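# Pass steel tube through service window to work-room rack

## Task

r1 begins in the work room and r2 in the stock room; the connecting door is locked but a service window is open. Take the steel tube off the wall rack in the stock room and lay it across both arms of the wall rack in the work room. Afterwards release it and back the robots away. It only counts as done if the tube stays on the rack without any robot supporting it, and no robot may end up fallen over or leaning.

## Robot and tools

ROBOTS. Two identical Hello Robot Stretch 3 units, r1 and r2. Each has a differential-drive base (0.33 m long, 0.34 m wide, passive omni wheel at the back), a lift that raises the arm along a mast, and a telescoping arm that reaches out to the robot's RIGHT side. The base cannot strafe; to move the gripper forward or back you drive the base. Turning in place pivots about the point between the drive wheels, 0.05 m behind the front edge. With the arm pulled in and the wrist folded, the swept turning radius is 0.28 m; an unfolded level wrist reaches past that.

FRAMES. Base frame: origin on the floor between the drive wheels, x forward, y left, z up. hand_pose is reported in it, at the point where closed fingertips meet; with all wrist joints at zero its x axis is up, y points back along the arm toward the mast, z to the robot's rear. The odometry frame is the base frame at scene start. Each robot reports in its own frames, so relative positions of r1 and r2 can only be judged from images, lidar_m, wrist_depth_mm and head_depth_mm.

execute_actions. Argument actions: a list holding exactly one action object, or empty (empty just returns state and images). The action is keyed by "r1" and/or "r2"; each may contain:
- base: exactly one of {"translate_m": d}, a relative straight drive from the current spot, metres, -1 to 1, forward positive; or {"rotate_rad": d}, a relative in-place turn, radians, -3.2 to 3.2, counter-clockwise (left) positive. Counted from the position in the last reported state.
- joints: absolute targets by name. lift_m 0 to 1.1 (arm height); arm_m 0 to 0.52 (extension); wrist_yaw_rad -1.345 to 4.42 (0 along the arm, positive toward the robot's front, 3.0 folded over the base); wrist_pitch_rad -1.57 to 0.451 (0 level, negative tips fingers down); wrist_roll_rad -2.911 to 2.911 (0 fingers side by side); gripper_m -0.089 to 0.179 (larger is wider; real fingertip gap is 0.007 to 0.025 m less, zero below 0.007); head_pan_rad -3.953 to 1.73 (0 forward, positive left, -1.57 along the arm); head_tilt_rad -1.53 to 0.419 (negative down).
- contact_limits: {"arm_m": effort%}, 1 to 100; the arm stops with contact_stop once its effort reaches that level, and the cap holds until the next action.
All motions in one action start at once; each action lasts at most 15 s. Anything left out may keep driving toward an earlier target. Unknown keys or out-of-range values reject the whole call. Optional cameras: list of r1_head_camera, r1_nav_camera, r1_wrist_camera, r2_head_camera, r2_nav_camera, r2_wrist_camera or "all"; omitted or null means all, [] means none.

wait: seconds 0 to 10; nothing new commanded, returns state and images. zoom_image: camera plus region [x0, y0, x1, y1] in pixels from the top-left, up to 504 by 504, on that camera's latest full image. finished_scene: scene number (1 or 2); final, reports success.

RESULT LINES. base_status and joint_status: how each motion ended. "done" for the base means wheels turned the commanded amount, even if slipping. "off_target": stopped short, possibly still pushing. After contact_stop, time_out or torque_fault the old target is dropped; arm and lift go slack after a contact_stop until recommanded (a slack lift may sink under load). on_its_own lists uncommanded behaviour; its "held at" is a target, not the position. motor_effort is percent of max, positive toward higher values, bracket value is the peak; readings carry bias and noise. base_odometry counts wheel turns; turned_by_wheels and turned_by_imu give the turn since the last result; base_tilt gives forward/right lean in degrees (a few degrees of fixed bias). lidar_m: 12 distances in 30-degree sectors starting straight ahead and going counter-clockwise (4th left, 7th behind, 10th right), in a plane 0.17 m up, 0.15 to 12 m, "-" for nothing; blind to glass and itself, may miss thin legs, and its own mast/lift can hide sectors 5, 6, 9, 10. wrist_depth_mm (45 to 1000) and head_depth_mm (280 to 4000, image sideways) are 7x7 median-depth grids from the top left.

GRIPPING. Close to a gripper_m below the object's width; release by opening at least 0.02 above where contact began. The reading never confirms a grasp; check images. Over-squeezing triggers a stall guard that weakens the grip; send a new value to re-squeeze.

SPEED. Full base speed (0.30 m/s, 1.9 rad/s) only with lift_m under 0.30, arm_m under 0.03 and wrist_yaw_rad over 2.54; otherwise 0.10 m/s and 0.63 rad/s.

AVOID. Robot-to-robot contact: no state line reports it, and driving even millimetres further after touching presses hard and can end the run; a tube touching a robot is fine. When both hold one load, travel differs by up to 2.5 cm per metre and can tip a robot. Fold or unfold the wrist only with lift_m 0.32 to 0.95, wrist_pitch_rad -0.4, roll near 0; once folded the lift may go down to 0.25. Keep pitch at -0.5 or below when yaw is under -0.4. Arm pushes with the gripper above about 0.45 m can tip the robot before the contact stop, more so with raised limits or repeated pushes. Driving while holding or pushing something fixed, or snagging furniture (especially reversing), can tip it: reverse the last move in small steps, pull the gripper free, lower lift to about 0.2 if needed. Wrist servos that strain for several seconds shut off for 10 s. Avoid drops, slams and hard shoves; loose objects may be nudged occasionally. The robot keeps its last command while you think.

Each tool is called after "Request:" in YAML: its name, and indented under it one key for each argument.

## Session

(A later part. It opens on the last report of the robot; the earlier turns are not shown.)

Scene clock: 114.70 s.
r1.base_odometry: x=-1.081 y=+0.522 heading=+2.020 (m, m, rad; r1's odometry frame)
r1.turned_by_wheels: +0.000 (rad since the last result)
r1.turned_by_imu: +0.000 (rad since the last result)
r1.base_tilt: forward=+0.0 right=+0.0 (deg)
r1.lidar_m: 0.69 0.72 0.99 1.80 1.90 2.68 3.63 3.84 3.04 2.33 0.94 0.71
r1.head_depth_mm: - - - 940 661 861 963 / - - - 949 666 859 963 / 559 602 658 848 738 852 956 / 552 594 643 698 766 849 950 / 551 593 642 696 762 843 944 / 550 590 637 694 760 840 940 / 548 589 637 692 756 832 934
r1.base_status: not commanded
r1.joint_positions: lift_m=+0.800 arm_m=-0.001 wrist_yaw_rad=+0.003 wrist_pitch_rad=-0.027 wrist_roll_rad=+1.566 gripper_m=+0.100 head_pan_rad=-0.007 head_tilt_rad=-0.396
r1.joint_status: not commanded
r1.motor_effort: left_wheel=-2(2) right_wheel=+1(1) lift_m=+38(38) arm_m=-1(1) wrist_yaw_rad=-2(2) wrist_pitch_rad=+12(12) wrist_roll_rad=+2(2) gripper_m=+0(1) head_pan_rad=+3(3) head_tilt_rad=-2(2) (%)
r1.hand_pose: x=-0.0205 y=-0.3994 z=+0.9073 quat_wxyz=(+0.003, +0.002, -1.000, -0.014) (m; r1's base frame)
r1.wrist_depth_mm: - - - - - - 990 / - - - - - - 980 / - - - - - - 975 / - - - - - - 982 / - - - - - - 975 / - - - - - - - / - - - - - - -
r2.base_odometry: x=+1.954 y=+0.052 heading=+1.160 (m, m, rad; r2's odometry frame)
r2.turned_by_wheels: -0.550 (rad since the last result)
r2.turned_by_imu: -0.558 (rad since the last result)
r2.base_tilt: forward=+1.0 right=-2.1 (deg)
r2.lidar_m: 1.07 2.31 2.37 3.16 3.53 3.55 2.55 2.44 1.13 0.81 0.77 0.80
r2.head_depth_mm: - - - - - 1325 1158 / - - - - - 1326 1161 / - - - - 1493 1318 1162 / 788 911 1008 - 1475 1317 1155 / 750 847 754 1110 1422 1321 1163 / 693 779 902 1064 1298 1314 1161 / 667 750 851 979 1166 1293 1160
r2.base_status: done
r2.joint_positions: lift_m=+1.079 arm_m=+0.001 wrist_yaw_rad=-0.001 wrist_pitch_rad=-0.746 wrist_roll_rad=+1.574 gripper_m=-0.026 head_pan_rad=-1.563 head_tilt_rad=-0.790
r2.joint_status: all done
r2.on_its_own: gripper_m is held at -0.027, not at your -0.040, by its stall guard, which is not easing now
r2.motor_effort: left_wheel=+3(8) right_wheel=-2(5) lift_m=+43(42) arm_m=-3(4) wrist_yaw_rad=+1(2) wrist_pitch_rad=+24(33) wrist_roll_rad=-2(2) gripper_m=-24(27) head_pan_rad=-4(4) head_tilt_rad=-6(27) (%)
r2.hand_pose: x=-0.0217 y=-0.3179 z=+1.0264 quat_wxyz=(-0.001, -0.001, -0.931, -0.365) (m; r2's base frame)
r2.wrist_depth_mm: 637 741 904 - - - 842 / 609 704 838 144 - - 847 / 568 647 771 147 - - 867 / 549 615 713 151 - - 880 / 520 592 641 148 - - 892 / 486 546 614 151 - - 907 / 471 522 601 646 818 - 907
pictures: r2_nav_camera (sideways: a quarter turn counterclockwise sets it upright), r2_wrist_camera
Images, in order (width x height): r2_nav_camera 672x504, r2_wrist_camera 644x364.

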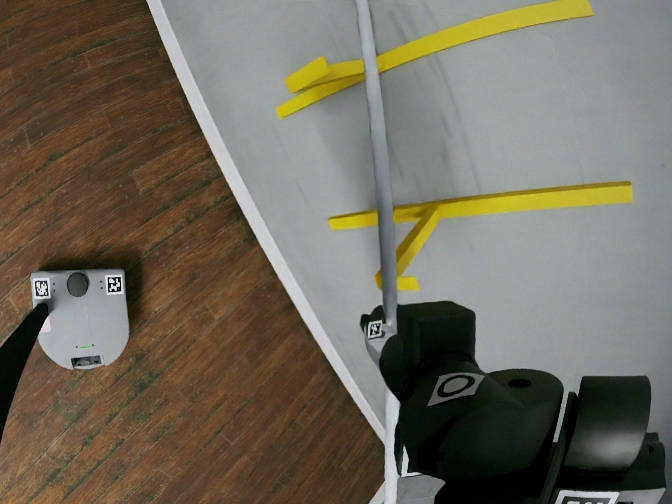

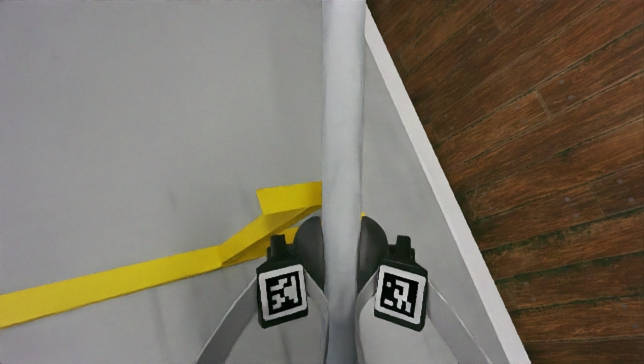

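Request:
execute_actions:
  actions:
    - {"r2":{"base":{"translate_m":-0.5}}}
  cameras: []

Request:
execute_actions:
  actions:
    - {"r2":{"base":{"rotate_rad":2.108},"joints":{"head_pan_rad":-0.15,"head_tilt_rad":-0.3}}}
  cameras: ["r2_wrist_camera"]

Request:
execute_actions:
  actions:
    - {"r2":{"base":{"translate_m":1.0}}}
  cameras: []

Request:
execute_actions:
  actions:
    - {"r2":{"base":{"translate_m":1.0}},"r1":{"joints":{"head_pan_rad":-0.5,"head_tilt_rad":-0.4}}}
  cameras: ["r2_head_camera","r2_nav_camera","r2_wrist_camera","r1_head_camera"]

Scene clock: 125.87 s.
r1.base_odometry: x=-1.081 y=+0.522 heading=+2.020 (m, m, rad; r1's odometry frame)
r1.turned_by_wheels: +0.000 (rad since the last result)
r1.turned_by_imu: +0.001 (rad since the last result)
r1.base_tilt: forward=-0.1 right=+0.0 (deg)
r1.lidar_m: 0.69 0.72 0.99 1.80 1.89 2.68 3.62 3.84 3.06 2.32 0.94 0.71
r1.head_depth_mm: - - - 943 660 860 964 / - - - 948 663 861 964 / 559 602 659 849 738 857 957 / 553 595 641 700 765 848 952 / 553 592 639 697 764 842 944 / 549 589 637 696 759 840 940 / 547 588 636 690 757 835 936
r1.base_status: not commanded
r1.joint_positions: lift_m=+0.800 arm_m=-0.001 wrist_yaw_rad=+0.003 wrist_pitch_rad=-0.027 wrist_roll_rad=+1.566 gripper_m=+0.100 head_pan_rad=-0.007 head_tilt_rad=-0.396
r1.joint_status: not commanded
r1.motor_effort: left_wheel=-2(2) right_wheel=+1(2) lift_m=+37(38) arm_m=-1(1) wrist_yaw_rad=-2(2) wrist_pitch_rad=+12(12) wrist_roll_rad=+2(1) gripper_m=+1(1) head_pan_rad=+3(3) head_tilt_rad=-4(2) (%)
r1.hand_pose: x=-0.0205 y=-0.3994 z=+0.9073 quat_wxyz=(+0.003, +0.002, -1.000, -0.014) (m; r1's base frame)
r1.wrist_depth_mm: - - - - - - 971 / - - - - - - 943 / - - - - - - 984 / - - - - - - 953 / - - - - - - 984 / - - - - - - - / - - - - - - -
r2.base_odometry: x=+1.754 y=-0.406 heading=+1.160 (m, m, rad; r2's odometry frame)
r2.turned_by_wheels: +0.000 (rad since the last result)
r2.turned_by_imu: +0.000 (rad since the last result)
r2.base_tilt: forward=+0.9 right=-2.2 (deg)
r2.lidar_m: 1.43 2.73 2.81 3.41 3.27 2.95 2.12 2.02 1.51 1.09 1.04 1.07
r2.head_depth_mm: - - - - - 1322 1164 / - - - - - 1320 1166 / - - - - 1496 1321 1166 / 1071 1234 1418 - 1513 1314 1163 / 1011 1152 1314 1548 1524 1314 1158 / 964 1085 1242 1441 1528 1313 1159 / 915 1020 1161 1333 1493 1320 1161
r2.base_status: done
r2.joint_positions: lift_m=+1.079 arm_m=+0.001 wrist_yaw_rad=-0.001 wrist_pitch_rad=-0.746 wrist_roll_rad=+1.574 gripper_m=-0.026 head_pan_rad=-1.563 head_tilt_rad=-0.790
r2.joint_status: not commanded
r2.on_its_own: gripper_m is held at -0.027, not at your -0.040, by its stall guard, which is not easing now
r2.motor_effort: left_wheel=+3(4) right_wheel=-2(6) lift_m=+42(42) arm_m=-3(3) wrist_yaw_rad=+1(1) wrist_pitch_rad=+24(24) wrist_roll_rad=-2(2) gripper_m=-24(25) head_pan_rad=-3(4) head_tilt_rad=-6(6) (%)
r2.hand_pose: x=-0.0217 y=-0.3179 z=+1.0264 quat_wxyz=(-0.001, -0.001, -0.931, -0.365) (m; r2's base frame)
r2.wrist_depth_mm: 884 - - - - - 853 / 849 - - - - - 851 / 803 912 - - - - 868 / 753 865 - 150 - - 858 / 726 820 932 148 - - 873 / 687 771 855 151 - - 887 / 667 737 839 896 - - 896
pictures: none
No camera images: the call's "cameras" was empty. Leave "cameras" out to get every camera's image.

Scene clock: 130.13 s.
r1.base_odometry: x=-1.081 y=+0.522 heading=+2.020 (m, m, rad; r1's odometry frame)
r1.turned_by_wheels: +0.000 (rad since the last result)
r1.turned_by_imu: +0.000 (rad since the last result)
r1.base_tilt: forward=-0.1 right=+0.0 (deg)
r1.lidar_m: 0.69 0.72 0.99 1.80 1.90 2.68 3.64 3.83 3.05 2.31 0.94 0.71
r1.head_depth_mm: - - - 939 660 863 966 / - - - 949 663 853 965 / 560 602 659 847 738 850 958 / 553 595 644 701 769 847 951 / 551 594 641 695 762 845 944 / 550 591 638 693 760 839 939 / 549 590 636 691 755 837 935
r1.base_status: not commanded
r1.joint_positions: lift_m=+0.800 arm_m=-0.001 wrist_yaw_rad=+0.003 wrist_pitch_rad=-0.027 wrist_roll_rad=+1.566 gripper_m=+0.100 head_pan_rad=-0.007 head_tilt_rad=-0.396
r1.joint_status: not commanded
r1.motor_effort: left_wheel=-2(2) right_wheel=+1(1) lift_m=+38(38) arm_m=-1(1) wrist_yaw_rad=-3(2) wrist_pitch_rad=+12(12) wrist_roll_rad=+2(2) gripper_m=+0(1) head_pan_rad=+3(3) head_tilt_rad=-2(3) (%)
r1.hand_pose: x=-0.0205 y=-0.3994 z=+0.9073 quat_wxyz=(+0.003, +0.002, -1.000, -0.014) (m; r1's base frame)
r1.wrist_depth_mm: - - - - - - 997 / - - - - - - 964 / - - - - - - 979 / - - - - - - 972 / - - - - - - 981 / - - - - - - - / - - - - - - -
r2.base_odometry: x=+1.754 y=-0.406 heading=-3.016 (m, m, rad; r2's odometry frame)
r2.turned_by_wheels: +2.108 (rad since the last result)
r2.turned_by_imu: +2.135 (rad since the last result)
r2.base_tilt: forward=+0.9 right=-2.2 (deg)
r2.lidar_m: 3.25 2.92 2.10 2.02 1.50 1.08 1.03 1.07 1.44 2.73 2.82 3.40
r2.head_depth_mm: 3164 3383 3592 3759 2570 1936 1527 / 3114 3325 3546 3670 2701 1950 1543 / 2954 3221 3445 3652 2703 1983 1545 / 2948 - 3452 3566 2655 1960 1535 / 2864 - 3437 3537 2678 1975 1533 / 2778 - 3277 3391 2644 1929 1544 / 2859 3037 3167 3358 2658 1960 1525
r2.base_status: done
r2.joint_positions: lift_m=+1.079 arm_m=+0.001 wrist_yaw_rad=+0.001 wrist_pitch_rad=-0.746 wrist_roll_rad=+1.571 gripper_m=-0.026 head_pan_rad=-0.157 head_tilt_rad=-0.310
r2.joint_status: all done
r2.on_its_own: gripper_m is held at -0.027, not at your -0.040, by its stall guard, which is not easing now
r2.motor_effort: left_wheel=-2(8) right_wheel=+1(4) lift_m=+42(42) arm_m=-3(3) wrist_yaw_rad=-1(2) wrist_pitch_rad=+24(24) wrist_roll_rad=+0(2) gripper_m=-24(25) head_pan_rad=+4(57) head_tilt_rad=+6(36) (%)
r2.hand_pose: x=-0.0214 y=-0.3179 z=+1.0263 quat_wxyz=(+0.000, +0.000, -0.931, -0.365) (m; r2's base frame)
r2.wrist_depth_mm: - - - - - - 840 / - - - - - - 865 / - - - - - - 858 / - - - - - - 885 / - - - 149 - - 882 / - - - 151 - - 886 / - - - - - - 908
pictures: r2_wrist_camera
Images, in order (width x height): r2_wrist_camera 644x364.

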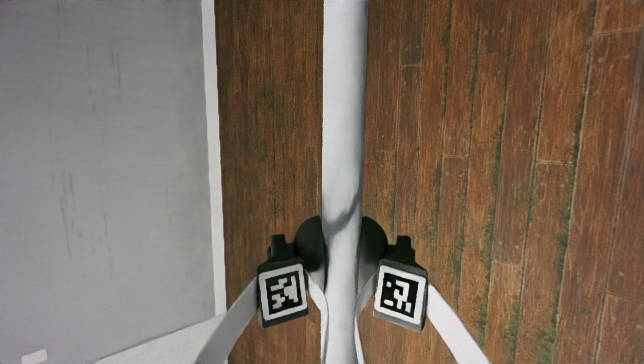

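Scene clock: 141.90 s.
r1.base_odometry: x=-1.081 y=+0.522 heading=+2.020 (m, m, rad; r1's odometry frame)
r1.turned_by_wheels: +0.000 (rad since the last result)
r1.turned_by_imu: +0.001 (rad since the last result)
r1.base_tilt: forward=+0.0 right=+0.1 (deg)
r1.lidar_m: 0.69 0.72 0.99 1.80 1.90 2.68 3.63 3.81 3.06 2.32 0.94 0.70
r1.head_depth_mm: - - - 943 661 861 969 / - - - 946 664 856 960 / 558 602 658 850 738 851 956 / 552 594 641 700 768 847 952 / 552 592 641 697 764 842 941 / 548 592 639 694 759 840 943 / 547 588 636 690 755 838 932
r1.base_status: not commanded
r1.joint_positions: lift_m=+0.800 arm_m=-0.001 wrist_yaw_rad=+0.003 wrist_pitch_rad=-0.027 wrist_roll_rad=+1.566 gripper_m=+0.100 head_pan_rad=-0.007 head_tilt_rad=-0.396
r1.joint_status: not commanded
r1.motor_effort: left_wheel=-2(2) right_wheel=+1(1) lift_m=+37(38) arm_m=-1(1) wrist_yaw_rad=-2(1) wrist_pitch_rad=+12(12) wrist_roll_rad=+1(2) gripper_m=+0(0) head_pan_rad=+3(3) head_tilt_rad=-2(4) (%)
r1.hand_pose: x=-0.0205 y=-0.3994 z=+0.9073 quat_wxyz=(+0.003, +0.002, -1.000, -0.014) (m; r1's base frame)
r1.wrist_depth_mm: - - - - - - 967 / - - - - - - 994 / - - - - - - 962 / - - - - - - 964 / - - - - - - 986 / - - - - - - - / - - - - - - -
r2.base_odometry: x=+0.762 y=-0.531 heading=-3.016 (m, m, rad; r2's odometry frame)
r2.turned_by_wheels: +0.000 (rad since the last result)
r2.turned_by_imu: -0.006 (rad since the last result)
r2.base_tilt: forward=+0.9 right=-2.1 (deg)
r2.lidar_m: 2.28 2.35 2.13 2.04 2.11 2.12 2.03 2.09 2.82 2.71 2.77 2.37
r2.head_depth_mm: 2184 2291 2473 2635 2528 1953 1539 / 2087 2277 2412 2555 2685 1927 1550 / 1884 - 2436 2534 2632 1960 1524 / 1886 - 3144 2474 2580 1950 1540 / 1893 - - 2421 2510 1962 1533 / 1910 - 2393 2368 2496 1950 1532 / 1917 2040 2188 2290 2393 1924 1530
r2.base_status: done
r2.joint_positions: lift_m=+1.079 arm_m=+0.001 wrist_yaw_rad=+0.000 wrist_pitch_rad=-0.746 wrist_roll_rad=+1.571 gripper_m=-0.026 head_pan_rad=-0.157 head_tilt_rad=-0.310
r2.joint_status: not commanded
r2.on_its_own: gripper_m is held at -0.027, not at your -0.040, by its stall guard, which is not easing now
r2.motor_effort: left_wheel=-3(4) right_wheel=+1(4) lift_m=+42(42) arm_m=-3(3) wrist_yaw_rad=+0(0) wrist_pitch_rad=+24(24) wrist_roll_rad=+0(1) gripper_m=-25(24) head_pan_rad=+5(5) head_tilt_rad=+6(6) (%)
r2.hand_pose: x=-0.0214 y=-0.3179 z=+1.0263 quat_wxyz=(+0.000, +0.000, -0.931, -0.365) (m; r2's base frame)
r2.wrist_depth_mm: - - - - - - 846 / - - - - - - 861 / - - - - - - 866 / - - - 150 - - 883 / - - - 148 - - 868 / - - - 151 - - 892 / - - - - - - 921
pictures: none
No camera images: the call's "cameras" was empty. Leave "cameras" out to get every camera's image.

Scene clock: 153.67 s.
r1.base_odometry: x=-1.081 y=+0.522 heading=+2.020 (m, m, rad; r1's odometry frame)
r1.turned_by_wheels: +0.000 (rad since the last result)
r1.turned_by_imu: +0.001 (rad since the last result)
r1.base_tilt: forward=+0.0 right=+0.1 (deg)
r1.lidar_m: 0.69 0.72 0.99 1.80 1.90 2.68 3.63 3.83 3.05 2.32 0.94 0.71
r1.head_depth_mm: 3447 3652 3840 946 1143 1297 1372 / 3886 - - 951 1038 1169 1292 / - - - 954 937 1062 1195 / - - - 961 736 977 1084 / - - - 972 704 903 994 / - - - 974 676 834 917 / - - - 3292 710 780 851
r1.base_status: not commanded
r1.joint_positions: lift_m=+0.800 arm_m=-0.001 wrist_yaw_rad=+0.003 wrist_pitch_rad=-0.027 wrist_roll_rad=+1.566 gripper_m=+0.100 head_pan_rad=-0.493 head_tilt_rad=-0.396
r1.joint_status: all done
r1.motor_effort: left_wheel=-2(2) right_wheel=+2(1) lift_m=+39(38) arm_m=-1(1) wrist_yaw_rad=-2(2) wrist_pitch_rad=+12(12) wrist_roll_rad=+2(2) gripper_m=+1(1) head_pan_rad=-2(22) head_tilt_rad=-3(0) (%)
r1.hand_pose: x=-0.0205 y=-0.3994 z=+0.9073 quat_wxyz=(+0.003, +0.002, -1.000, -0.014) (m; r1's base frame)
r1.wrist_depth_mm: - - - - - - 966 / - - - - - - 986 / - - - - - - 978 / - - - - - - 966 / - - - - - - - / - - - - - - - / - - - - - - -
r2.base_odometry: x=-0.230 y=-0.657 heading=-3.016 (m, m, rad; r2's odometry frame)
r2.turned_by_wheels: +0.000 (rad since the last result)
r2.turned_by_imu: -0.006 (rad since the last result)
r2.base_tilt: forward=+0.9 right=-2.2 (deg)
r2.lidar_m: 1.28 1.32 1.77 2.07 2.13 2.85 3.01 3.11 2.81 2.66 1.88 1.34
r2.head_depth_mm: - - - 1461 1550 1711 1543 / - - - 1441 1530 1643 1534 / - - - 1414 1483 1595 1529 / - - - 1379 1443 1561 1534 / - - - 1354 1422 1510 1532 / - - - 1319 1377 1481 1535 / 3868 1208 1203 1248 1351 1434 1490
r2.base_status: done
r2.joint_positions: lift_m=+1.079 arm_m=+0.001 wrist_yaw_rad=+0.000 wrist_pitch_rad=-0.746 wrist_roll_rad=+1.571 gripper_m=-0.026 head_pan_rad=-0.157 head_tilt_rad=-0.310
r2.joint_status: not commanded
r2.on_its_own: gripper_m is held at -0.027, not at your -0.040, by its stall guard, which is not easing now
r2.motor_effort: left_wheel=-2(3) right_wheel=+1(5) lift_m=+42(42) arm_m=-4(3) wrist_yaw_rad=+0(0) wrist_pitch_rad=+24(24) wrist_roll_rad=-1(0) gripper_m=-25(25) head_pan_rad=+5(5) head_tilt_rad=+6(6) (%)
r2.hand_pose: x=-0.0214 y=-0.3179 z=+1.0263 quat_wxyz=(+0.000, +0.000, -0.931, -0.365) (m; r2's base frame)
r2.wrist_depth_mm: - - - - - - 840 / - - - - - - 865 / - - - - - - 854 / - - - 150 - - 871 / - - - 149 - - 888 / - - - 151 - - 891 / - - - - - - 897
pictures: r1_head_camera (sideways: a quarter turn clockwise sets it upright), r2_head_camera (sideways: a quarter turn clockwise sets it upright), r2_nav_camera (sideways: a quarter turn counterclockwise sets it upright), r2_wrist_camera
Images, in order (width x height): r1_head_camera 896x504, r2_head_camera 896x504, r2_nav_camera 672x504, r2_wrist_camera 644x364.

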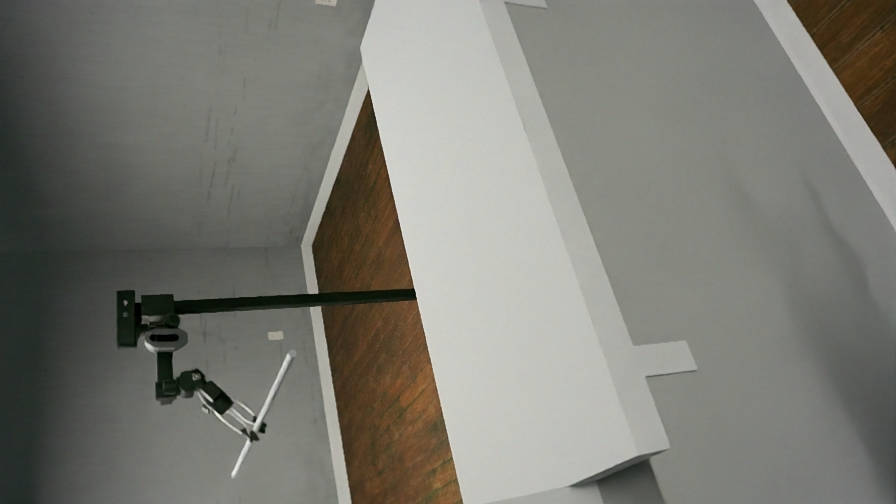

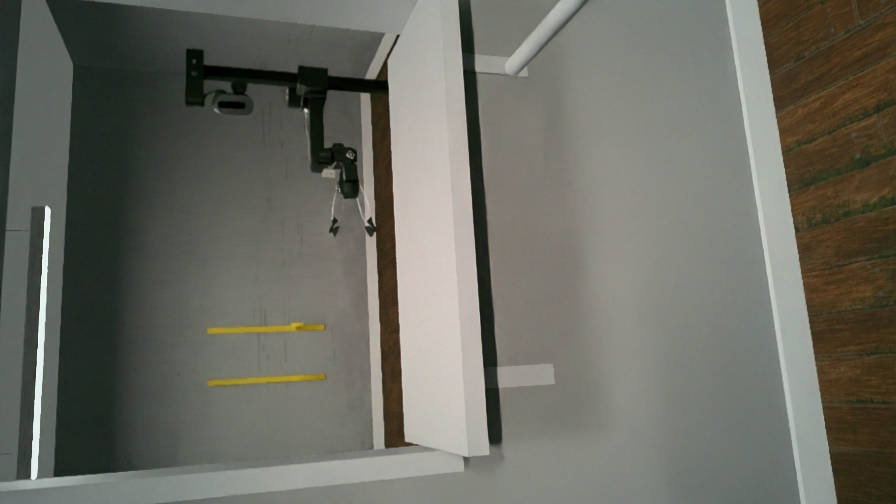

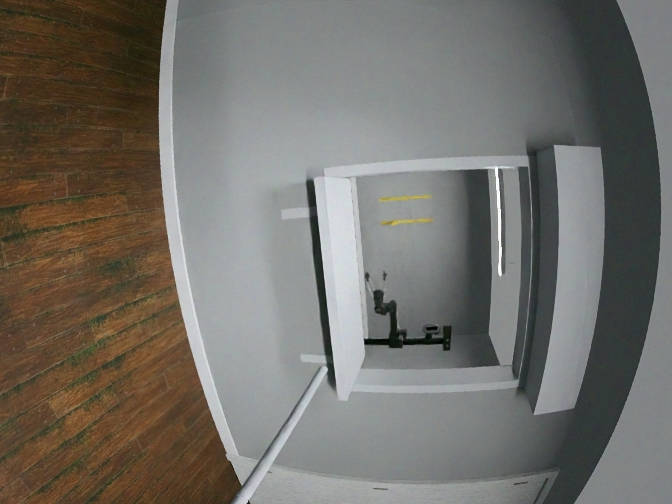

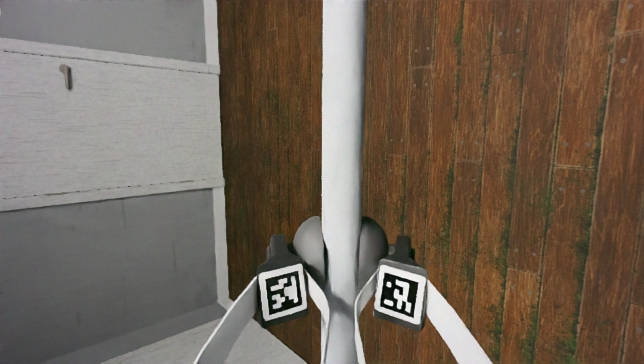

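Request:
execute_actions:
  actions:
    - {"r2":{"base":{"rotate_rad":0.033}},"r1":{"base":{"translate_m":0.1}}}
  cameras: []

Request:
execute_actions:
  actions:
    - {"r2":{"base":{"translate_m":1.0},"joints":{"head_pan_rad":-0.9,"head_tilt_rad":-0.7}},"r1":{"base":{"translate_m":0.32},"joints":{"lift_m":0.82,"head_pan_rad":-1.2,"head_tilt_rad":-0.6}}}

Scene clock: 165.43 s.
r1.base_odometry: x=-1.124 y=+0.612 heading=+2.020 (m, m, rad; r1's odometry frame)
r1.turned_by_wheels: +0.000 (rad since the last result)
r1.turned_by_imu: +0.001 (rad since the last result)
r1.base_tilt: forward=-0.1 right=+0.1 (deg)
r1.lidar_m: 0.59 0.62 0.83 1.80 1.89 2.68 3.74 3.92 3.06 1.98 0.80 0.61
r1.head_depth_mm: 3512 3653 3884 944 760 1095 1258 / 3955 - - 947 695 983 1130 / - - - 956 668 896 1011 / - - - 964 671 821 917 / - - - 3256 674 574 839 / - - - 3284 677 555 775 / - - - 3289 612 661 719
r1.base_status: done
r1.joint_positions: lift_m=+0.800 arm_m=-0.001 wrist_yaw_rad=+0.003 wrist_pitch_rad=-0.027 wrist_roll_rad=+1.566 gripper_m=+0.100 head_pan_rad=-0.493 head_tilt_rad=-0.396
r1.joint_status: not commanded
r1.motor_effort: left_wheel=-2(5) right_wheel=+1(5) lift_m=+38(38) arm_m=-1(1) wrist_yaw_rad=-3(2) wrist_pitch_rad=+12(12) wrist_roll_rad=+1(2) gripper_m=+1(1) head_pan_rad=-2(2) head_tilt_rad=-3(3) (%)
r1.hand_pose: x=-0.0205 y=-0.3994 z=+0.9073 quat_wxyz=(+0.003, +0.002, -1.000, -0.014) (m; r1's base frame)
r1.wrist_depth_mm: - - - - - - 960 / - - - - - - 975 / - - - - - - 978 / - - - - - - 980 / - - - - - - 989 / - - - - - - - / 987 953 973 943 966 938 922
r2.base_odometry: x=-0.230 y=-0.657 heading=-2.983 (m, m, rad; r2's odometry frame)
r2.turned_by_wheels: +0.033 (rad since the last result)
r2.turned_by_imu: +0.032 (rad since the last result)
r2.base_tilt: forward=+1.0 right=-2.1 (deg)
r2.lidar_m: 1.28 1.33 1.83 2.07 2.15 2.96 3.00 3.11 2.78 2.66 1.81 1.33
r2.head_depth_mm: - - - 1449 1528 1649 1533 / - - - 1428 1486 1622 1521 / - - - 1393 1472 1576 1536 / - - - 1373 1438 1536 1526 / - - - 1353 1419 1517 1524 / - - - 1320 1374 1475 1534 / 1079 1133 1197 1265 1354 1449 1514
r2.base_status: done
r2.joint_positions: lift_m=+1.079 arm_m=+0.001 wrist_yaw_rad=+0.000 wrist_pitch_rad=-0.746 wrist_roll_rad=+1.573 gripper_m=-0.026 head_pan_rad=-0.157 head_tilt_rad=-0.310
r2.joint_status: not commanded
r2.on_its_own: gripper_m is held at -0.027, not at your -0.040, by its stall guard, which is not easing now
r2.motor_effort: left_wheel=-2(7) right_wheel=+1(4) lift_m=+42(42) arm_m=-3(3) wrist_yaw_rad=+0(0) wrist_pitch_rad=+24(24) wrist_roll_rad=-1(1) gripper_m=-24(24) head_pan_rad=+5(5) head_tilt_rad=+6(5) (%)
r2.hand_pose: x=-0.0214 y=-0.3179 z=+1.0263 quat_wxyz=(+0.000, +0.000, -0.931, -0.365) (m; r2's base frame)
r2.wrist_depth_mm: - - - - - - 836 / - - - - - - 866 / - - - 147 - - 872 / - - - 150 - - 864 / - - - 149 - - 890 / - - - 151 - - 890 / - - - - - - 897
pictures: none
No camera images: the call's "cameras" was empty. Leave "cameras" out to get every camera's image.

Scene clock: 177.20 s.
r1.base_odometry: x=-1.263 y=+0.900 heading=+2.020 (m, m, rad; r1's odometry frame)
r1.turned_by_wheels: +0.000 (rad since the last result)
r1.turned_by_imu: +0.001 (rad since the last result)
r1.base_tilt: forward=-0.1 right=+0.0 (deg)
r1.lidar_m: 0.27 0.28 0.40 1.16 1.88 2.65 4.05 4.07 3.07 0.91 0.37 0.28
r1.head_depth_mm: 2461 2738 2925 2225 1719 1449 - / 1345 1674 1472 2168 1767 1448 - / 904 1012 907 718 1628 1458 1236 / 914 1015 867 662 537 1186 1204 / 2826 3167 868 665 522 429 398 / 2967 3321 870 668 523 429 364 / 1050 3272 2855 669 525 431 365
r1.base_status: done
r1.joint_positions: lift_m=+0.820 arm_m=-0.001 wrist_yaw_rad=+0.003 wrist_pitch_rad=-0.026 wrist_roll_rad=+1.566 gripper_m=+0.100 head_pan_rad=-1.193 head_tilt_rad=-0.593
r1.joint_status: all done
r1.motor_effort: left_wheel=-2(4) right_wheel=+1(4) lift_m=+37(39) arm_m=-1(1) wrist_yaw_rad=-3(3) wrist_pitch_rad=+12(12) wrist_roll_rad=+2(1) gripper_m=+0(1) head_pan_rad=-2(26) head_tilt_rad=-4(25) (%)
r1.hand_pose: x=-0.0205 y=-0.3994 z=+0.9273 quat_wxyz=(+0.003, +0.002, -1.000, -0.014) (m; r1's base frame)
r1.wrist_depth_mm: - - - - - - - / - - - - - - - / - - - - - - - / - - - - - - - / - 971 962 882 - 931 883 / 801 803 831 662 662 642 643 / - - - 529 502 483 494
r2.base_odometry: x=-1.218 y=-0.815 heading=-2.983 (m, m, rad; r2's odometry frame)
r2.turned_by_wheels: +0.000 (rad since the last result)
r2.turned_by_imu: -0.006 (rad since the last result)
r2.base_tilt: forward=+0.9 right=-2.1 (deg)
r2.lidar_m: 0.29 0.30 0.41 1.12 2.14 2.93 4.00 3.80 2.77 1.11 0.41 0.30
r2.head_depth_mm: 707 778 749 602 1570 1400 1199 / 2605 849 752 582 523 1368 1201 / 2758 3133 749 548 475 1136 1193 / 1094 3302 748 546 475 410 1077 / 1161 950 749 581 474 402 369 / 3583 3527 747 580 475 401 347 / 3950 3636 2503 580 472 401 347
r2.base_status: done
r2.joint_positions: lift_m=+1.079 arm_m=+0.001 wrist_yaw_rad=+0.000 wrist_pitch_rad=-0.746 wrist_roll_rad=+1.573 gripper_m=-0.026 head_pan_rad=-0.893 head_tilt_rad=-0.691
r2.joint_status: all done
r2.on_its_own: gripper_m is held at -0.027, not at your -0.040, by its stall guard, which is not easing now
r2.motor_effort: left_wheel=-2(4) right_wheel=+1(4) lift_m=+42(42) arm_m=-3(3) wrist_yaw_rad=+0(0) wrist_pitch_rad=+24(24) wrist_roll_rad=-1(1) gripper_m=-25(25) head_pan_rad=-4(50) head_tilt_rad=-5(35) (%)
r2.hand_pose: x=-0.0214 y=-0.3179 z=+1.0263 quat_wxyz=(+0.000, +0.000, -0.931, -0.365) (m; r2's base frame)
r2.wrist_depth_mm: - - - - - - 832 / - - - - - - 868 / - - - - - - 870 / - - - 150 - - 877 / - - - 150 - - 886 / 732 754 566 150 812 796 784 / 570 590 510 376 570 603 606
pictures: r1_head_camera (sideways: a quarter turn clockwise sets it upright), r1_nav_camera (sideways: a quarter turn counterclockwise sets it upright), r1_wrist_camera, r2_head_camera (sideways: a quarter turn clockwise sets it upright), r2_nav_camera (sideways: a quarter turn counterclockwise sets it upright), r2_wrist_camera
Images, in order (width x height): r1_head_camera 896x504, r1_nav_camera 672x504, r1_wrist_camera 644x364, r2_head_camera 896x504, r2_nav_camera 672x504, r2_wrist_camera 644x364.

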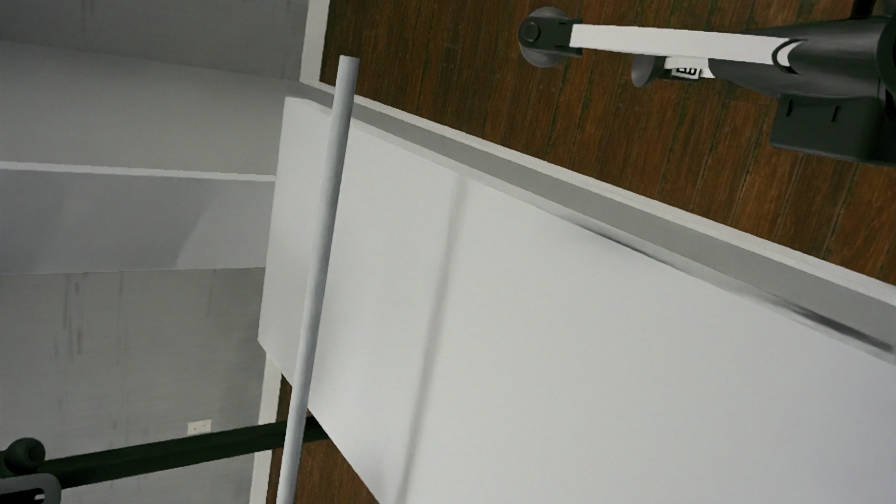

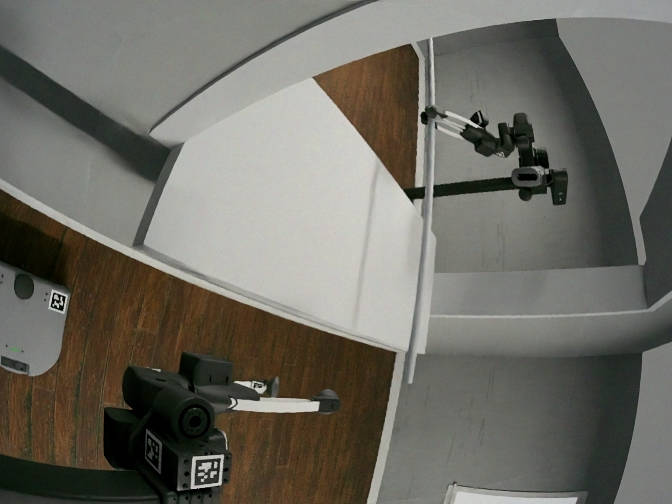

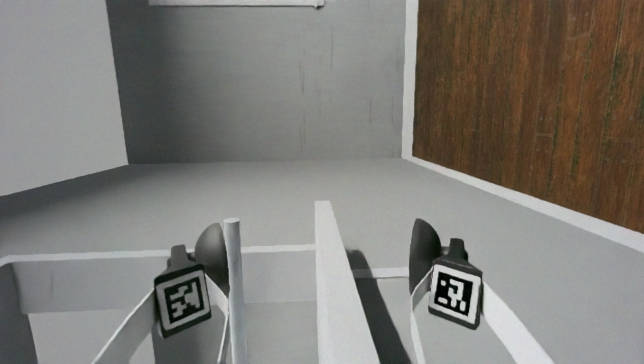

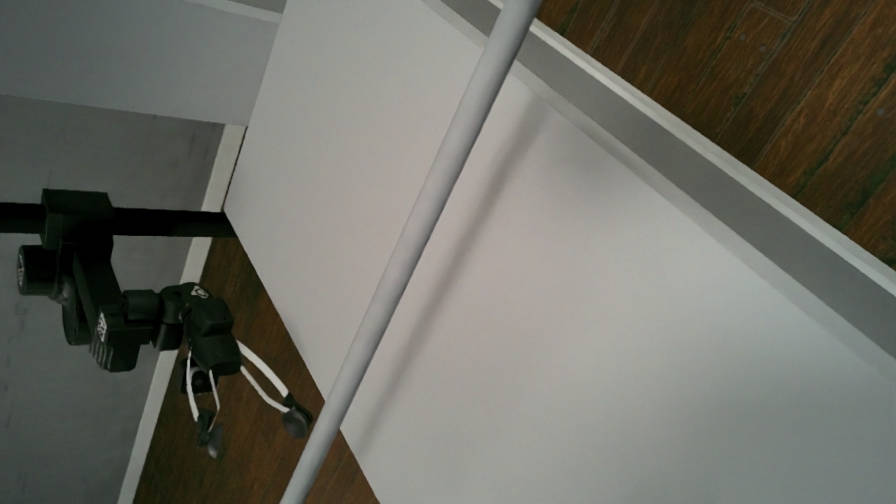

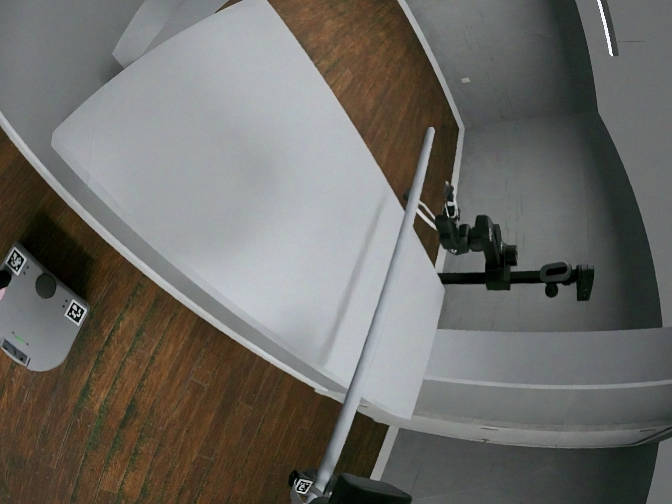

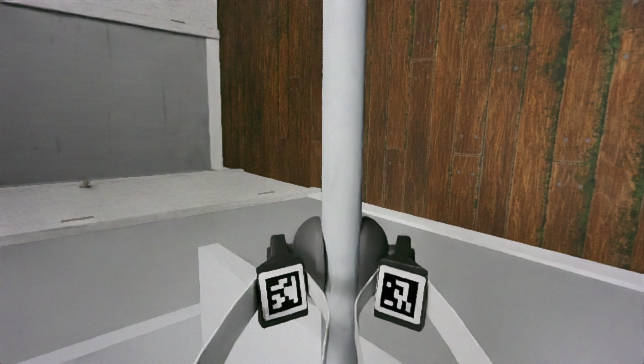

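Request:
execute_actions:
  actions:
    - {"r2":{"base":{"translate_m":0.10},"joints":{"lift_m":1.022}},"r1":{"joints":{"lift_m":0.84,"arm_m":0.07}}}
  cameras: ["r1_head_camera","r1_wrist_camera","r2_nav_camera","r2_wrist_camera"]

Scene clock: 183.37 s.
r1.base_odometry: x=-1.263 y=+0.900 heading=+2.020 (m, m, rad; r1's odometry frame)
r1.turned_by_wheels: +0.000 (rad since the last result)
r1.turned_by_imu: +0.001 (rad since the last result)
r1.base_tilt: forward=+0.0 right=+0.0 (deg)
r1.lidar_m: 0.27 0.29 0.40 1.16 1.87 2.65 4.06 4.08 3.08 0.91 0.37 0.28
r1.head_depth_mm: 2440 2731 2958 2208 1839 - - / 1356 1677 2098 2076 1764 - 1250 / 901 1013 909 688 1619 1465 1239 / 911 1015 911 662 536 1189 1198 / 2855 3210 916 664 521 429 398 / 1022 3207 921 666 523 431 364 / 945 3350 3175 669 524 430 365
r1.base_status: not commanded
r1.joint_positions: lift_m=+0.840 arm_m=+0.070 wrist_yaw_rad=+0.003 wrist_pitch_rad=-0.026 wrist_roll_rad=+1.566 gripper_m=+0.100 head_pan_rad=-1.193 head_tilt_rad=-0.593
r1.joint_status: all done
r1.motor_effort: left_wheel=-3(2) right_wheel=+1(1) lift_m=+38(40) arm_m=+3(6) wrist_yaw_rad=-1(2) wrist_pitch_rad=+12(12) wrist_roll_rad=+2(2) gripper_m=+0(1) head_pan_rad=-3(2) head_tilt_rad=-4(4) (%)
r1.hand_pose: x=-0.0206 y=-0.4702 z=+0.9474 quat_wxyz=(+0.003, +0.001, -1.000, -0.014) (m; r1's base frame)
r1.wrist_depth_mm: - - - - - - - / - - - - - - - / - - - - - - - / - - - - - - - / - 988 967 859 - 912 902 / 747 745 773 479 640 639 649 / - - - 505 472 492 491
r2.base_odometry: x=-1.316 y=-0.831 heading=-2.983 (m, m, rad; r2's odometry frame)
r2.turned_by_wheels: +0.000 (rad since the last result)
r2.turned_by_imu: -0.002 (rad since the last result)
r2.base_tilt: forward=+1.0 right=-2.1 (deg)
r2.lidar_m: 0.19 0.20 0.27 0.74 2.15 2.94 4.08 3.81 2.76 0.74 0.27 0.20
r2.head_depth_mm: 2457 806 751 583 453 422 1202 / 2664 2955 749 581 452 402 362 / 1029 3100 750 581 463 402 348 / 1046 3222 749 581 474 403 348 / 3208 831 2599 562 475 402 347 / 3632 3723 2409 561 475 402 347 / - 3719 2582 579 474 401 346
r2.base_status: done
r2.joint_positions: lift_m=+1.022 arm_m=+0.001 wrist_yaw_rad=+0.000 wrist_pitch_rad=-0.746 wrist_roll_rad=+1.573 gripper_m=-0.026 head_pan_rad=-0.893 head_tilt_rad=-0.691
r2.joint_status: all done
r2.on_its_own: gripper_m is held at -0.027, not at your -0.040, by its stall guard, which is not easing now
r2.motor_effort: left_wheel=-3(4) right_wheel=+1(4) lift_m=+24(38) arm_m=-4(3) wrist_yaw_rad=+0(0) wrist_pitch_rad=+24(25) wrist_roll_rad=-1(1) gripper_m=-25(24) head_pan_rad=-4(4) head_tilt_rad=-5(5) (%)
r2.hand_pose: x=-0.0214 y=-0.3177 z=+0.9691 quat_wxyz=(+0.000, +0.000, -0.931, -0.365) (m; r2's base frame)
r2.wrist_depth_mm: - - - - - 947 813 / - - - - - 966 812 / - - - - - - 826 / - - - 150 - - 827 / 777 730 439 148 866 856 785 / 547 568 419 151 588 586 587 / 493 569 383 235 214 442 449
pictures: r1_head_camera (sideways: a quarter turn clockwise sets it upright), r1_wrist_camera, r2_nav_camera (sideways: a quarter turn counterclockwise sets it upright), r2_wrist_camera
Images, in order (width x height): r1_head_camera 896x504, r1_wrist_camera 644x364, r2_nav_camera 672x504, r2_wrist_camera 644x364.

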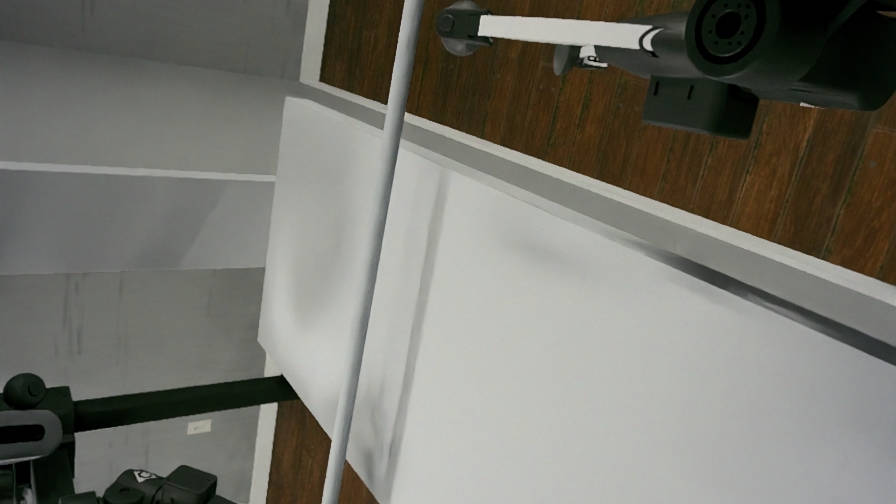

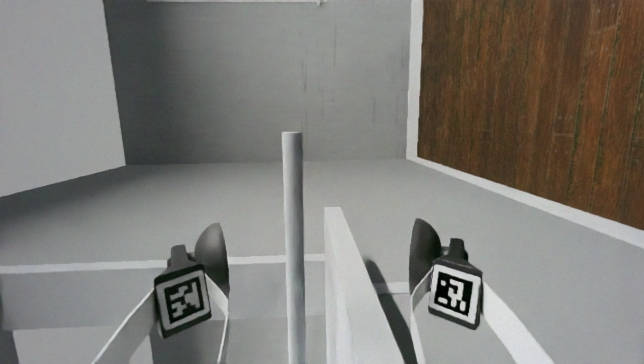

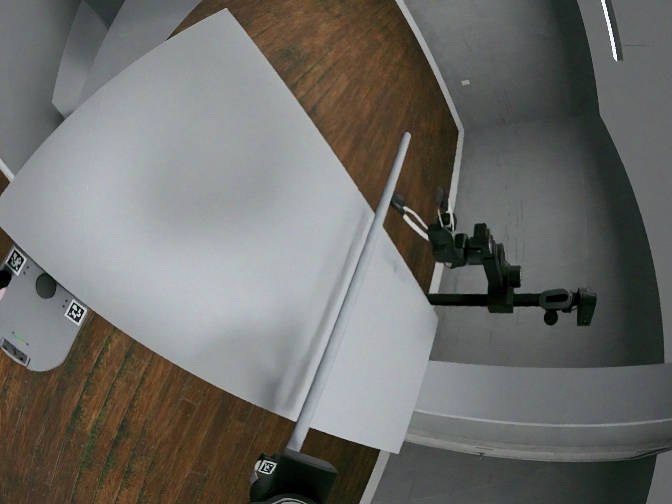

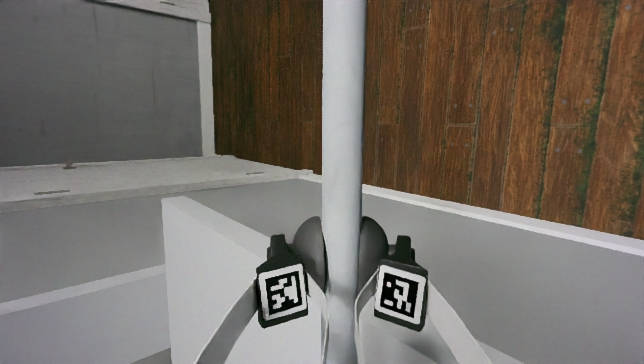

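Request:
execute_actions:
  actions:
    - {"r2":{"joints":{"lift_m":1.0}},"r1":{"base":{"translate_m":0.03},"joints":{"arm_m":0.17,"head_pan_rad":-1.5}}}
  cameras: ["r1_head_camera","r1_wrist_camera","r2_head_camera"]

Scene clock: 189.70 s.
r1.base_odometry: x=-1.276 y=+0.927 heading=+2.020 (m, m, rad; r1's odometry frame)
r1.turned_by_wheels: +0.000 (rad since the last result)
r1.turned_by_imu: +0.000 (rad since the last result)
r1.base_tilt: forward=+0.1 right=+0.0 (deg)
r1.lidar_m: 0.24 0.25 0.36 1.02 1.87 2.66 4.08 4.09 3.07 0.82 0.33 0.25
r1.head_depth_mm: 2566 2867 3025 2231 - - 1232 / 2575 2866 3007 2346 - 1409 1235 / 2583 2834 3077 2202 - 1422 1235 / 2586 2830 3044 2190 1703 1459 1237 / 1442 1467 914 692 1554 1387 1212 / 884 968 917 661 523 432 381 / 866 992 923 664 524 431 365
r1.base_status: done
r1.joint_positions: lift_m=+0.840 arm_m=+0.170 wrist_yaw_rad=+0.003 wrist_pitch_rad=-0.026 wrist_roll_rad=+1.566 gripper_m=+0.100 head_pan_rad=-1.493 head_tilt_rad=-0.593
r1.joint_status: all done
r1.motor_effort: left_wheel=-2(4) right_wheel=+1(4) lift_m=+38(37) arm_m=+4(4) wrist_yaw_rad=-1(1) wrist_pitch_rad=+12(12) wrist_roll_rad=+2(2) gripper_m=+0(1) head_pan_rad=-2(17) head_tilt_rad=-3(5) (%)
r1.hand_pose: x=-0.0206 y=-0.5702 z=+0.9474 quat_wxyz=(+0.003, +0.001, -1.000, -0.013) (m; r1's base frame)
r1.wrist_depth_mm: - - - - - - - / - - - - - - - / - - - - - - - / - - - - - - - / 912 888 867 420 895 826 819 / 636 637 653 314 521 577 559 / 642 - - 318 268 447 438
r2.base_odometry: x=-1.316 y=-0.831 heading=-2.983 (m, m, rad; r2's odometry frame)
r2.turned_by_wheels: +0.000 (rad since the last result)
r2.turned_by_imu: -0.001 (rad since the last result)
r2.base_tilt: forward=+1.0 right=-2.1 (deg)
r2.lidar_m: 0.19 0.20 0.27 0.74 2.15 2.94 4.11 3.82 2.76 0.74 0.27 0.20
r2.head_depth_mm: 2491 800 753 582 477 421 1200 / 2615 2935 750 581 453 402 361 / 1015 3135 752 582 457 402 347 / 1036 3277 748 580 474 402 347 / 3304 768 2369 562 475 401 348 / 3562 3355 2312 562 475 401 348 / - 3688 2508 579 474 401 347
r2.base_status: not commanded
r2.joint_positions: lift_m=+1.000 arm_m=+0.001 wrist_yaw_rad=+0.000 wrist_pitch_rad=-0.747 wrist_roll_rad=+1.573 gripper_m=-0.026 head_pan_rad=-0.893 head_tilt_rad=-0.691
r2.joint_status: all done
r2.on_its_own: gripper_m is held at -0.027, not at your -0.040, by its stall guard, which is not easing now
r2.motor_effort: left_wheel=-2(2) right_wheel=+1(1) lift_m=+24(24) arm_m=-3(4) wrist_yaw_rad=-1(0) wrist_pitch_rad=+24(24) wrist_roll_rad=-1(1) gripper_m=-24(24) head_pan_rad=-4(4) head_tilt_rad=-5(5) (%)
r2.hand_pose: x=-0.0214 y=-0.3177 z=+0.9470 quat_wxyz=(+0.000, +0.000, -0.931, -0.365) (m; r2's base frame)
r2.wrist_depth_mm: - - - - - 923 794 / - - - - - 938 801 / - - - - - 956 805 / - - - 150 - - 800 / 786 679 434 148 879 841 780 / 552 547 366 151 600 579 586 / 492 545 331 217 205 440 443
pictures: r1_head_camera (sideways: a quarter turn clockwise sets it upright), r1_wrist_camera, r2_head_camera (sideways: a quarter turn clockwise sets it upright)
Images, in order (width x height): r1_head_camera 896x504, r1_wrist_camera 644x364, r2_head_camera 896x504.

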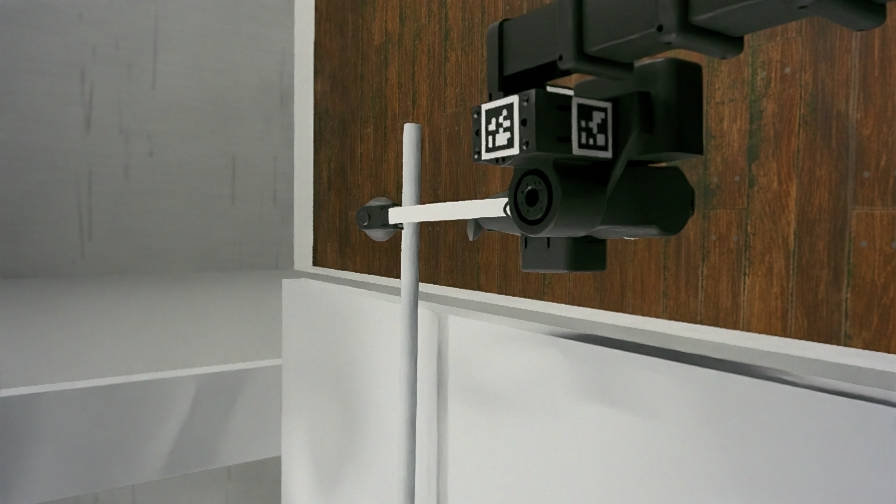

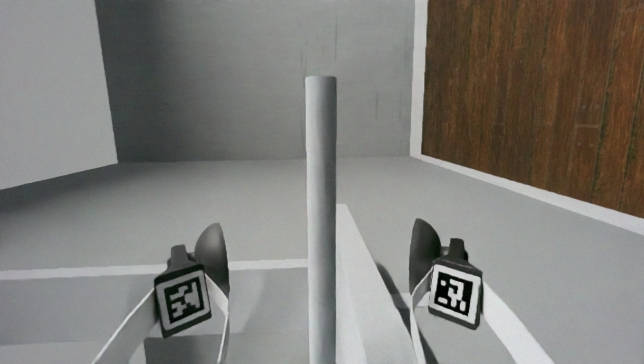

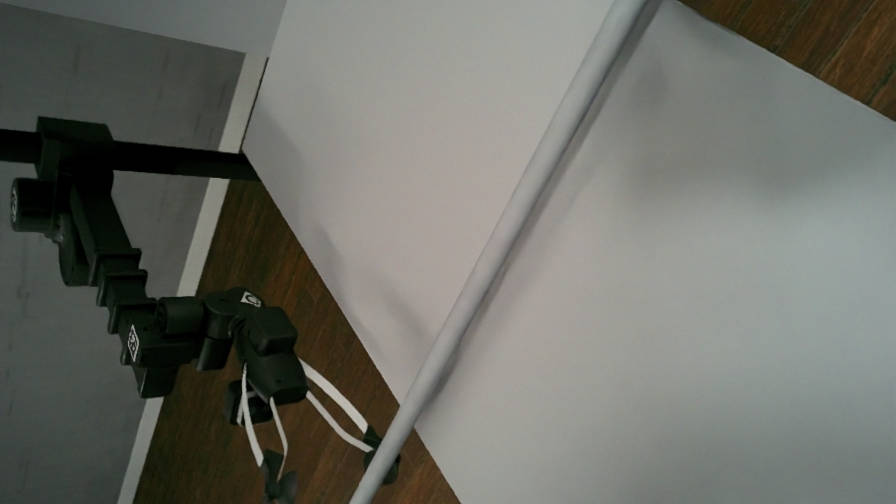

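Request:
execute_actions:
  actions:
    - {"r1":{"joints":{"arm_m":0.207,"gripper_m":0.055}}}
  cameras: ["r1_head_camera","r1_wrist_camera","r2_head_camera"]

Scene clock: 193.53 s.
r1.base_odometry: x=-1.276 y=+0.927 heading=+2.020 (m, m, rad; r1's odometry frame)
r1.turned_by_wheels: +0.000 (rad since the last result)
r1.turned_by_imu: +0.000 (rad since the last result)
r1.base_tilt: forward=-0.1 right=+0.0 (deg)
r1.lidar_m: 0.24 0.25 0.36 1.02 1.88 2.66 4.08 4.08 3.07 0.82 0.33 0.25
r1.head_depth_mm: 2538 2843 2983 2321 - 1424 1227 / 2552 2822 3023 2385 - 1455 1236 / 2565 2859 3055 2317 - 1461 1235 / 2583 2823 3012 2200 1722 1462 1234 / 1439 1477 918 693 1545 1398 1212 / 886 971 917 661 523 433 381 / 864 989 927 663 524 431 365
r1.base_status: not commanded
r1.joint_positions: lift_m=+0.840 arm_m=+0.207 wrist_yaw_rad=+0.003 wrist_pitch_rad=-0.026 wrist_roll_rad=+1.566 gripper_m=+0.055 head_pan_rad=-1.493 head_tilt_rad=-0.593
r1.joint_status: all done
r1.motor_effort: left_wheel=-2(2) right_wheel=+1(1) lift_m=+38(38) arm_m=+4(4) wrist_yaw_rad=-3(2) wrist_pitch_rad=+12(12) wrist_roll_rad=+1(1) gripper_m=-1(98) head_pan_rad=-2(3) head_tilt_rad=-4(4) (%)
r1.hand_pose: x=-0.0206 y=-0.6072 z=+0.9474 quat_wxyz=(+0.003, +0.001, -1.000, -0.013) (m; r1's base frame)
r1.wrist_depth_mm: - - - - - - - / - - - - - - - / - - - - - - - / - - - - - - - / 876 880 950 418 914 829 806 / 585 608 - 310 - 565 569 / 608 616 649 322 264 440 438
r2.base_odometry: x=-1.316 y=-0.831 heading=-2.983 (m, m, rad; r2's odometry frame)
r2.turned_by_wheels: +0.000 (rad since the last result)
r2.turned_by_imu: -0.001 (rad since the last result)
r2.base_tilt: forward=+0.9 right=-2.0 (deg)
r2.lidar_m: 0.19 0.20 0.27 0.74 2.15 2.94 4.09 3.80 2.76 0.73 0.27 0.20
r2.head_depth_mm: 2448 804 752 582 477 420 1207 / 2600 2941 752 580 453 402 362 / 1021 3123 750 580 457 402 348 / 1036 3245 749 581 475 403 347 / 3307 780 2514 564 475 401 347 / 3638 784 722 561 475 402 347 / 3977 3571 2502 581 474 401 347
r2.base_status: not commanded
r2.joint_positions: lift_m=+1.000 arm_m=+0.001 wrist_yaw_rad=+0.000 wrist_pitch_rad=-0.747 wrist_roll_rad=+1.573 gripper_m=-0.026 head_pan_rad=-0.893 head_tilt_rad=-0.691
r2.joint_status: not commanded
r2.on_its_own: gripper_m is held at -0.027, not at your -0.040, by its stall guard, which is not easing now
r2.motor_effort: left_wheel=-2(2) right_wheel=+1(1) lift_m=+24(24) arm_m=-2(3) wrist_yaw_rad=+0(1) wrist_pitch_rad=+24(25) wrist_roll_rad=-1(1) gripper_m=-25(25) head_pan_rad=-4(4) head_tilt_rad=-5(5) (%)
r2.hand_pose: x=-0.0214 y=-0.3177 z=+0.9470 quat_wxyz=(+0.000, +0.000, -0.931, -0.365) (m; r2's base frame)
r2.wrist_depth_mm: - - - - - 929 791 / - - - - - 946 802 / - - - - - 950 795 / - - - 150 - - 811 / 774 680 433 148 883 847 780 / 548 542 366 150 597 573 585 / 494 550 334 218 205 442 448
pictures: r1_head_camera (sideways: a quarter turn clockwise sets it upright), r1_wrist_camera, r2_head_camera (sideways: a quarter turn clockwise sets it upright)
Images, in order (width x height): r1_head_camera 896x504, r1_wrist_camera 644x364, r2_head_camera 896x504.

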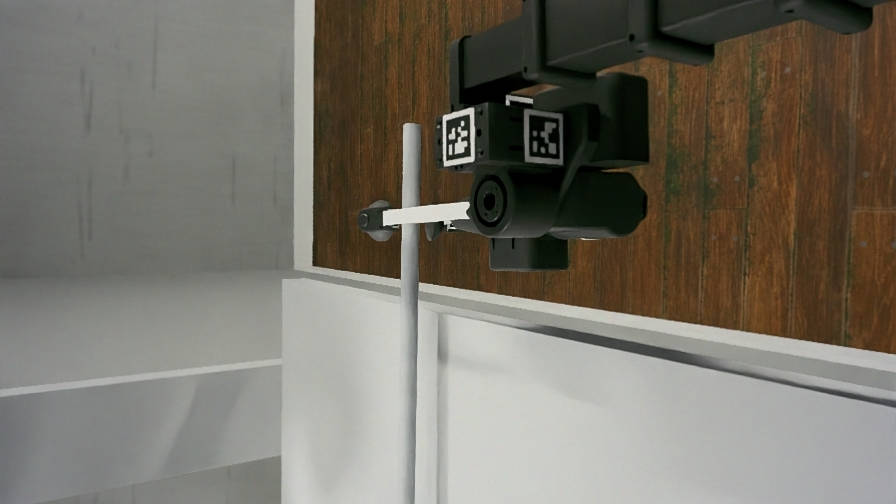

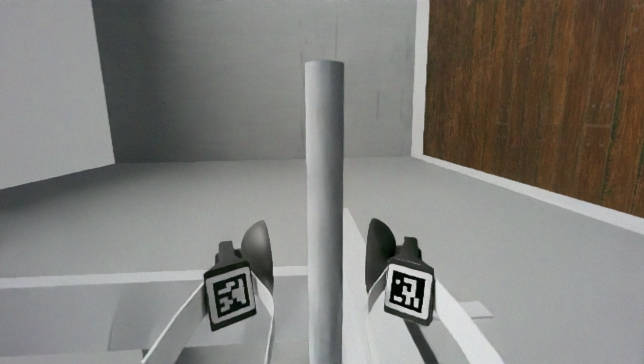

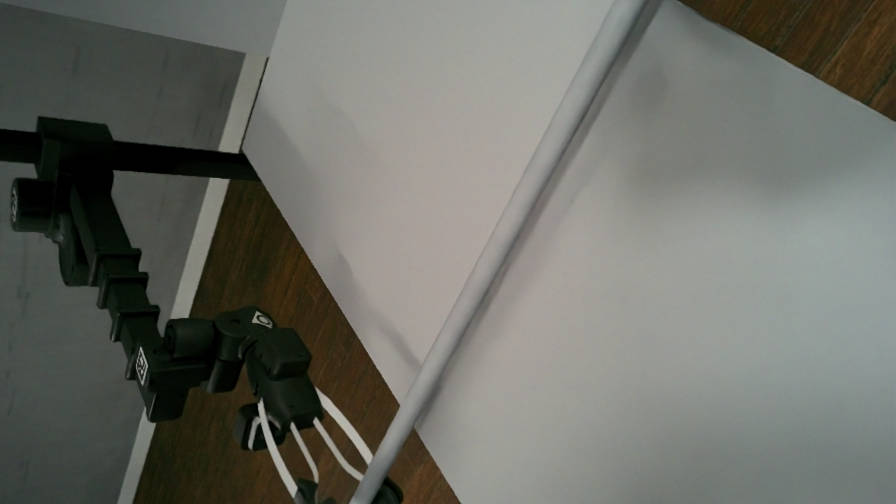

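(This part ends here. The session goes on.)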